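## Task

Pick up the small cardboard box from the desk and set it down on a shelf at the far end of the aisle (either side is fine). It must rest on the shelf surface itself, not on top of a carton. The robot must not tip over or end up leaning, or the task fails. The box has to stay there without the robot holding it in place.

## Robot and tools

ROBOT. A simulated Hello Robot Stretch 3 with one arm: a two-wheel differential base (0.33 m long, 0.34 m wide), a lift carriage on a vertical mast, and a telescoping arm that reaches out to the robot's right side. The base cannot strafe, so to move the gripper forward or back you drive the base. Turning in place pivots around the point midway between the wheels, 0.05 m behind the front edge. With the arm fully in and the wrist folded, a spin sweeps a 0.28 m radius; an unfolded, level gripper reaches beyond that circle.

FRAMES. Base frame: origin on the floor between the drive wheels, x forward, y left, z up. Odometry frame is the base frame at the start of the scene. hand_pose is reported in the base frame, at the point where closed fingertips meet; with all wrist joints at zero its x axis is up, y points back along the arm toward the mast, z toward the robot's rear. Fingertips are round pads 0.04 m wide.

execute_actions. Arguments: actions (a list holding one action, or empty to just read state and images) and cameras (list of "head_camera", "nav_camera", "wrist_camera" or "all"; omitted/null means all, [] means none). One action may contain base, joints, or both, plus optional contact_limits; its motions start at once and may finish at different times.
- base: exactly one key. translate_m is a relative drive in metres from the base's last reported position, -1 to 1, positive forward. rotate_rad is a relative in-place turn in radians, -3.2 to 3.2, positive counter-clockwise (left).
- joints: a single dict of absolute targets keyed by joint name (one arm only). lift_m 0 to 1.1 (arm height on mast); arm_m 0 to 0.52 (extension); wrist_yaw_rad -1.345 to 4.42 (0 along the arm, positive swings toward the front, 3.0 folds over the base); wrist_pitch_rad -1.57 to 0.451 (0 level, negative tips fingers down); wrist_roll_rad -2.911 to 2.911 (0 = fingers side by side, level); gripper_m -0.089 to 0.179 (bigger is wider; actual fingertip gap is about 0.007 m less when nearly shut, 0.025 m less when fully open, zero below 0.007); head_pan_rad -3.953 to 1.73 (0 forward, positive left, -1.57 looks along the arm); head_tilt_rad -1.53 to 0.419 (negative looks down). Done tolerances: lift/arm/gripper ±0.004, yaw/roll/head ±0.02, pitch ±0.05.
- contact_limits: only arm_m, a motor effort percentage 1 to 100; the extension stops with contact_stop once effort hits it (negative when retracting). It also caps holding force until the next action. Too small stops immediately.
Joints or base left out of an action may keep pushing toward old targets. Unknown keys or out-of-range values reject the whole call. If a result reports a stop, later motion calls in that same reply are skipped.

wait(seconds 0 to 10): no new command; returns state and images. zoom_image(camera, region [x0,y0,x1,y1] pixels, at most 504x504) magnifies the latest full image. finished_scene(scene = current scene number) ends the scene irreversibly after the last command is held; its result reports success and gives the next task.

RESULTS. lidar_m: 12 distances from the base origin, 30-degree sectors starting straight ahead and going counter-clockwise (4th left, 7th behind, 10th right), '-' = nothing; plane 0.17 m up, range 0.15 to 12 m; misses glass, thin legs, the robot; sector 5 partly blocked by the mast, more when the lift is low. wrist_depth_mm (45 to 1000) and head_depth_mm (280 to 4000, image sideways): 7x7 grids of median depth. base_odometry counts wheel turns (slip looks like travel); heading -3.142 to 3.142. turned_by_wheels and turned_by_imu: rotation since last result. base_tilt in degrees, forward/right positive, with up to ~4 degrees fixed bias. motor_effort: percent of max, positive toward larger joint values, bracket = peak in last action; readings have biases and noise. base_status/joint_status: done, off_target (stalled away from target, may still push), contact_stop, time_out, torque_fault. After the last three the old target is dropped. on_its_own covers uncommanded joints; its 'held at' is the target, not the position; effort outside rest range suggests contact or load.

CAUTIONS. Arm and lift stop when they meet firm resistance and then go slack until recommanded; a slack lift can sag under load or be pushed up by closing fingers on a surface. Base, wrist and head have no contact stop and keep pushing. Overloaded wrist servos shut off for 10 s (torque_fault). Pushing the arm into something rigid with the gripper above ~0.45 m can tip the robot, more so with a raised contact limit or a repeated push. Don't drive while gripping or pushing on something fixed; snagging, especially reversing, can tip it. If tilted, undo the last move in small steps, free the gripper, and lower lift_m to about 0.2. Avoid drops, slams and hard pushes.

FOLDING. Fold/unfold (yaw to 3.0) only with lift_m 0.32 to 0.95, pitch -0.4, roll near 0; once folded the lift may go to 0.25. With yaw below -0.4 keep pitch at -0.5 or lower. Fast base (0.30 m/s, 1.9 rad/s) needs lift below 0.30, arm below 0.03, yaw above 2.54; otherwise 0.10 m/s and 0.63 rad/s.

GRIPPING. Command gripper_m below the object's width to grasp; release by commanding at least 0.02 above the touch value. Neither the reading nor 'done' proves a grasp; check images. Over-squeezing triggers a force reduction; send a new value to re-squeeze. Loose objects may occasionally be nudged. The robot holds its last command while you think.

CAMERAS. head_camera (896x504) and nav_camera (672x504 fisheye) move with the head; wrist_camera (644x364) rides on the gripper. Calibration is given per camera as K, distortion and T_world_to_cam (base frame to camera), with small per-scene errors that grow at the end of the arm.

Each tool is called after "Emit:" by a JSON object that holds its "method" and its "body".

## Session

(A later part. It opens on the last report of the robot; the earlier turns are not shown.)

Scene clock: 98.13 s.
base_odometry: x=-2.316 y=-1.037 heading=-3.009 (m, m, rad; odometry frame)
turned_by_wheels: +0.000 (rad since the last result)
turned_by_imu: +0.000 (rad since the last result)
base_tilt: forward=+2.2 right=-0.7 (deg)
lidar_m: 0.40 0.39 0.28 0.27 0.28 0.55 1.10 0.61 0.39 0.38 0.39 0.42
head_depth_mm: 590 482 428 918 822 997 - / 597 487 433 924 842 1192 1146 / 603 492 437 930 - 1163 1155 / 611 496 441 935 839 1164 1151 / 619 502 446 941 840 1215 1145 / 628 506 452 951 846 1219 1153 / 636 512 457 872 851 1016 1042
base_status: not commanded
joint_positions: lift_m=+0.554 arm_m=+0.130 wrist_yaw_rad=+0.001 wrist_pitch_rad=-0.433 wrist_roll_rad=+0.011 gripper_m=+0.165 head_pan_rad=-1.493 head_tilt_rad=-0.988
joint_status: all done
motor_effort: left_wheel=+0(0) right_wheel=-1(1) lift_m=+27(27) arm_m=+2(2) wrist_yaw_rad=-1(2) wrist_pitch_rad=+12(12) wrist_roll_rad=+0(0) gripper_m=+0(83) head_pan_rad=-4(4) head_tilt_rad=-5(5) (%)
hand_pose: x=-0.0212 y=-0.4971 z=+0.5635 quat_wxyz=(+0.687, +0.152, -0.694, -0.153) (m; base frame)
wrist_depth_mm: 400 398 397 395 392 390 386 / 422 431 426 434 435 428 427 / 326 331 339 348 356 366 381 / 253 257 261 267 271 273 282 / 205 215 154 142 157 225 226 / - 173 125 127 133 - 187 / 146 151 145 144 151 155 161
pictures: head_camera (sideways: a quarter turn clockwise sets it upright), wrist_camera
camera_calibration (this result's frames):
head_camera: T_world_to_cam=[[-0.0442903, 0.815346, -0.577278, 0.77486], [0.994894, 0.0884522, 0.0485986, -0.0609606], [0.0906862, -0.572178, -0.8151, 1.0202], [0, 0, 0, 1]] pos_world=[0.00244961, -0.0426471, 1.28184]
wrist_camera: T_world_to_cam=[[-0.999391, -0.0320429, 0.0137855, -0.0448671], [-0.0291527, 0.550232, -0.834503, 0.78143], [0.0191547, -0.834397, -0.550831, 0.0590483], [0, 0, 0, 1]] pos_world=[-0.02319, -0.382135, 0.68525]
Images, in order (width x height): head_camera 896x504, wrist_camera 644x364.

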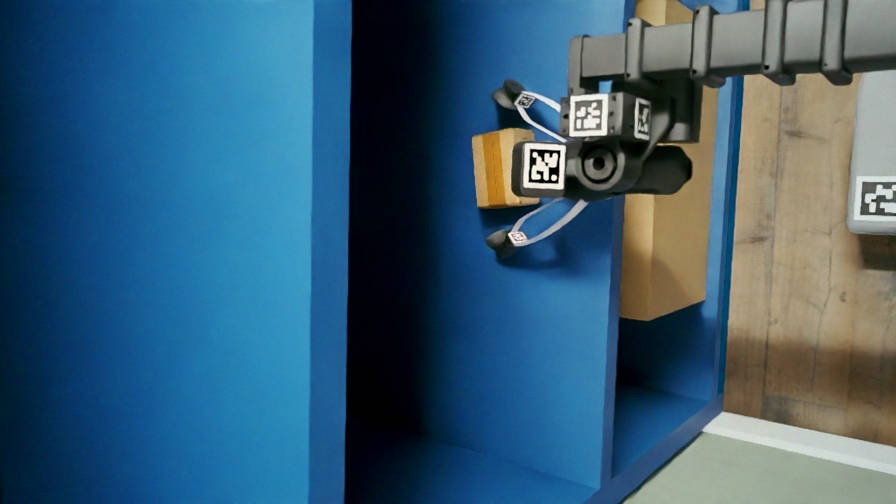

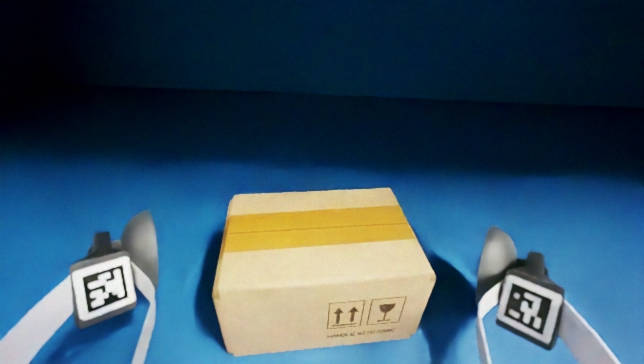

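Emit:
{"method": "execute_actions", "body": {"actions": [{"joints": {"arm_m": 0.0, "lift_m": 0.57}}]}}

Scene clock: 100.47 s.
base_odometry: x=-2.316 y=-1.037 heading=-3.009 (m, m, rad; odometry frame)
turned_by_wheels: +0.000 (rad since the last result)
turned_by_imu: +0.000 (rad since the last result)
base_tilt: forward=+2.3 right=-0.8 (deg)
lidar_m: 0.40 0.39 0.28 0.27 0.28 0.55 1.10 0.60 0.39 0.38 0.39 0.42
head_depth_mm: 589 483 428 916 806 1009 - / 597 488 433 920 828 1033 - / 605 493 437 929 814 - - / 612 498 442 939 843 1170 1137 / 620 503 447 941 844 1222 1150 / 628 508 451 951 846 1224 1152 / 633 511 458 869 854 1014 1049
base_status: not commanded
joint_positions: lift_m=+0.570 arm_m=+0.001 wrist_yaw_rad=+0.001 wrist_pitch_rad=-0.432 wrist_roll_rad=+0.011 gripper_m=+0.165 head_pan_rad=-1.493 head_tilt_rad=-0.988
joint_status: all done
motor_effort: left_wheel=+0(0) right_wheel=-1(1) lift_m=+42(44) arm_m=-3(2) wrist_yaw_rad=-2(2) wrist_pitch_rad=+11(12) wrist_roll_rad=+0(0) gripper_m=+0(1) head_pan_rad=-3(3) head_tilt_rad=-5(4) (%)
hand_pose: x=-0.0213 y=-0.3683 z=+0.5793 quat_wxyz=(+0.687, +0.151, -0.694, -0.152) (m; base frame)
wrist_depth_mm: 434 518 510 520 519 513 501 / 432 527 540 540 540 558 524 / 363 370 375 269 396 409 421 / 280 285 287 251 300 306 314 / 227 239 234 237 239 251 248 / 198 193 196 198 202 - 207 / 467 350 199 198 196 202 193
pictures: head_camera (sideways: a quarter turn clockwise sets it upright), nav_camera (sideways: a quarter turn counterclockwise sets it upright), wrist_camera
camera_calibration (this result's frames):
head_camera: T_world_to_cam=[[-0.044285, 0.815365, -0.577251, 0.774824], [0.994895, 0.0884422, 0.048599, -0.0609611], [0.0906793, -0.572152, -0.81512, 1.02023], [0, 0, 0, 1]] pos_world=[0.0024492, -0.0426464, 1.28184]
nav_camera: T_world_to_cam=[[0.0630503, -0.819601, 0.569455, -0.698707], [-0.995982, -0.088031, -0.0164251, 0.0775285], [0.0635916, -0.566131, -0.821859, 1.02831], [0, 0, 0, 1]] pos_world=[0.0558788, 0.0163222, 1.24428]
wrist_camera: T_world_to_cam=[[-0.9994, -0.0317642, 0.0138278, -0.0409358], [-0.0290086, 0.549087, -0.835261, 0.72371], [0.0189388, -0.835161, -0.549679, 0.174274], [0, 0, 0, 1]] pos_world=[-0.0232179, -0.253134, 0.700848]
Images, in order (width x height): head_camera 896x504, nav_camera 672x504, wrist_camera 644x364.

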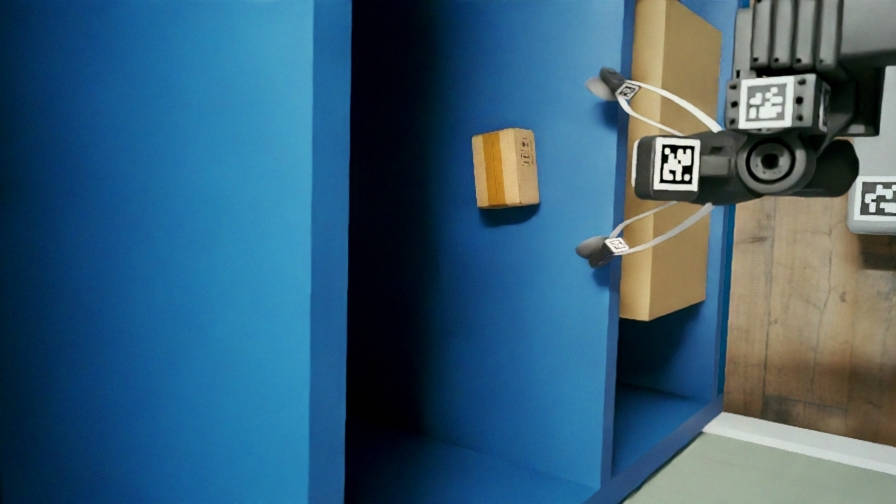

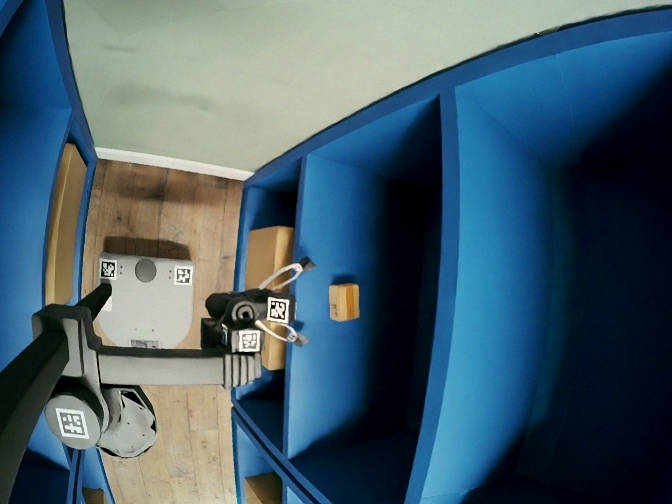

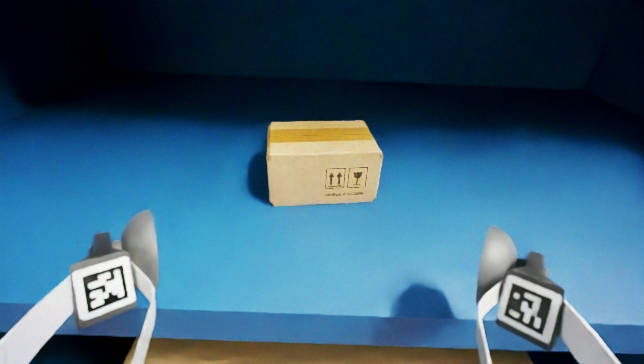

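The box is resting on the level‑2 shelf of the far unit, well inside the edge, and the gripper is clear of it.

Emit:
{"method": "finished_scene", "body": {"scene": 2}}

The scene is finished: the task was done.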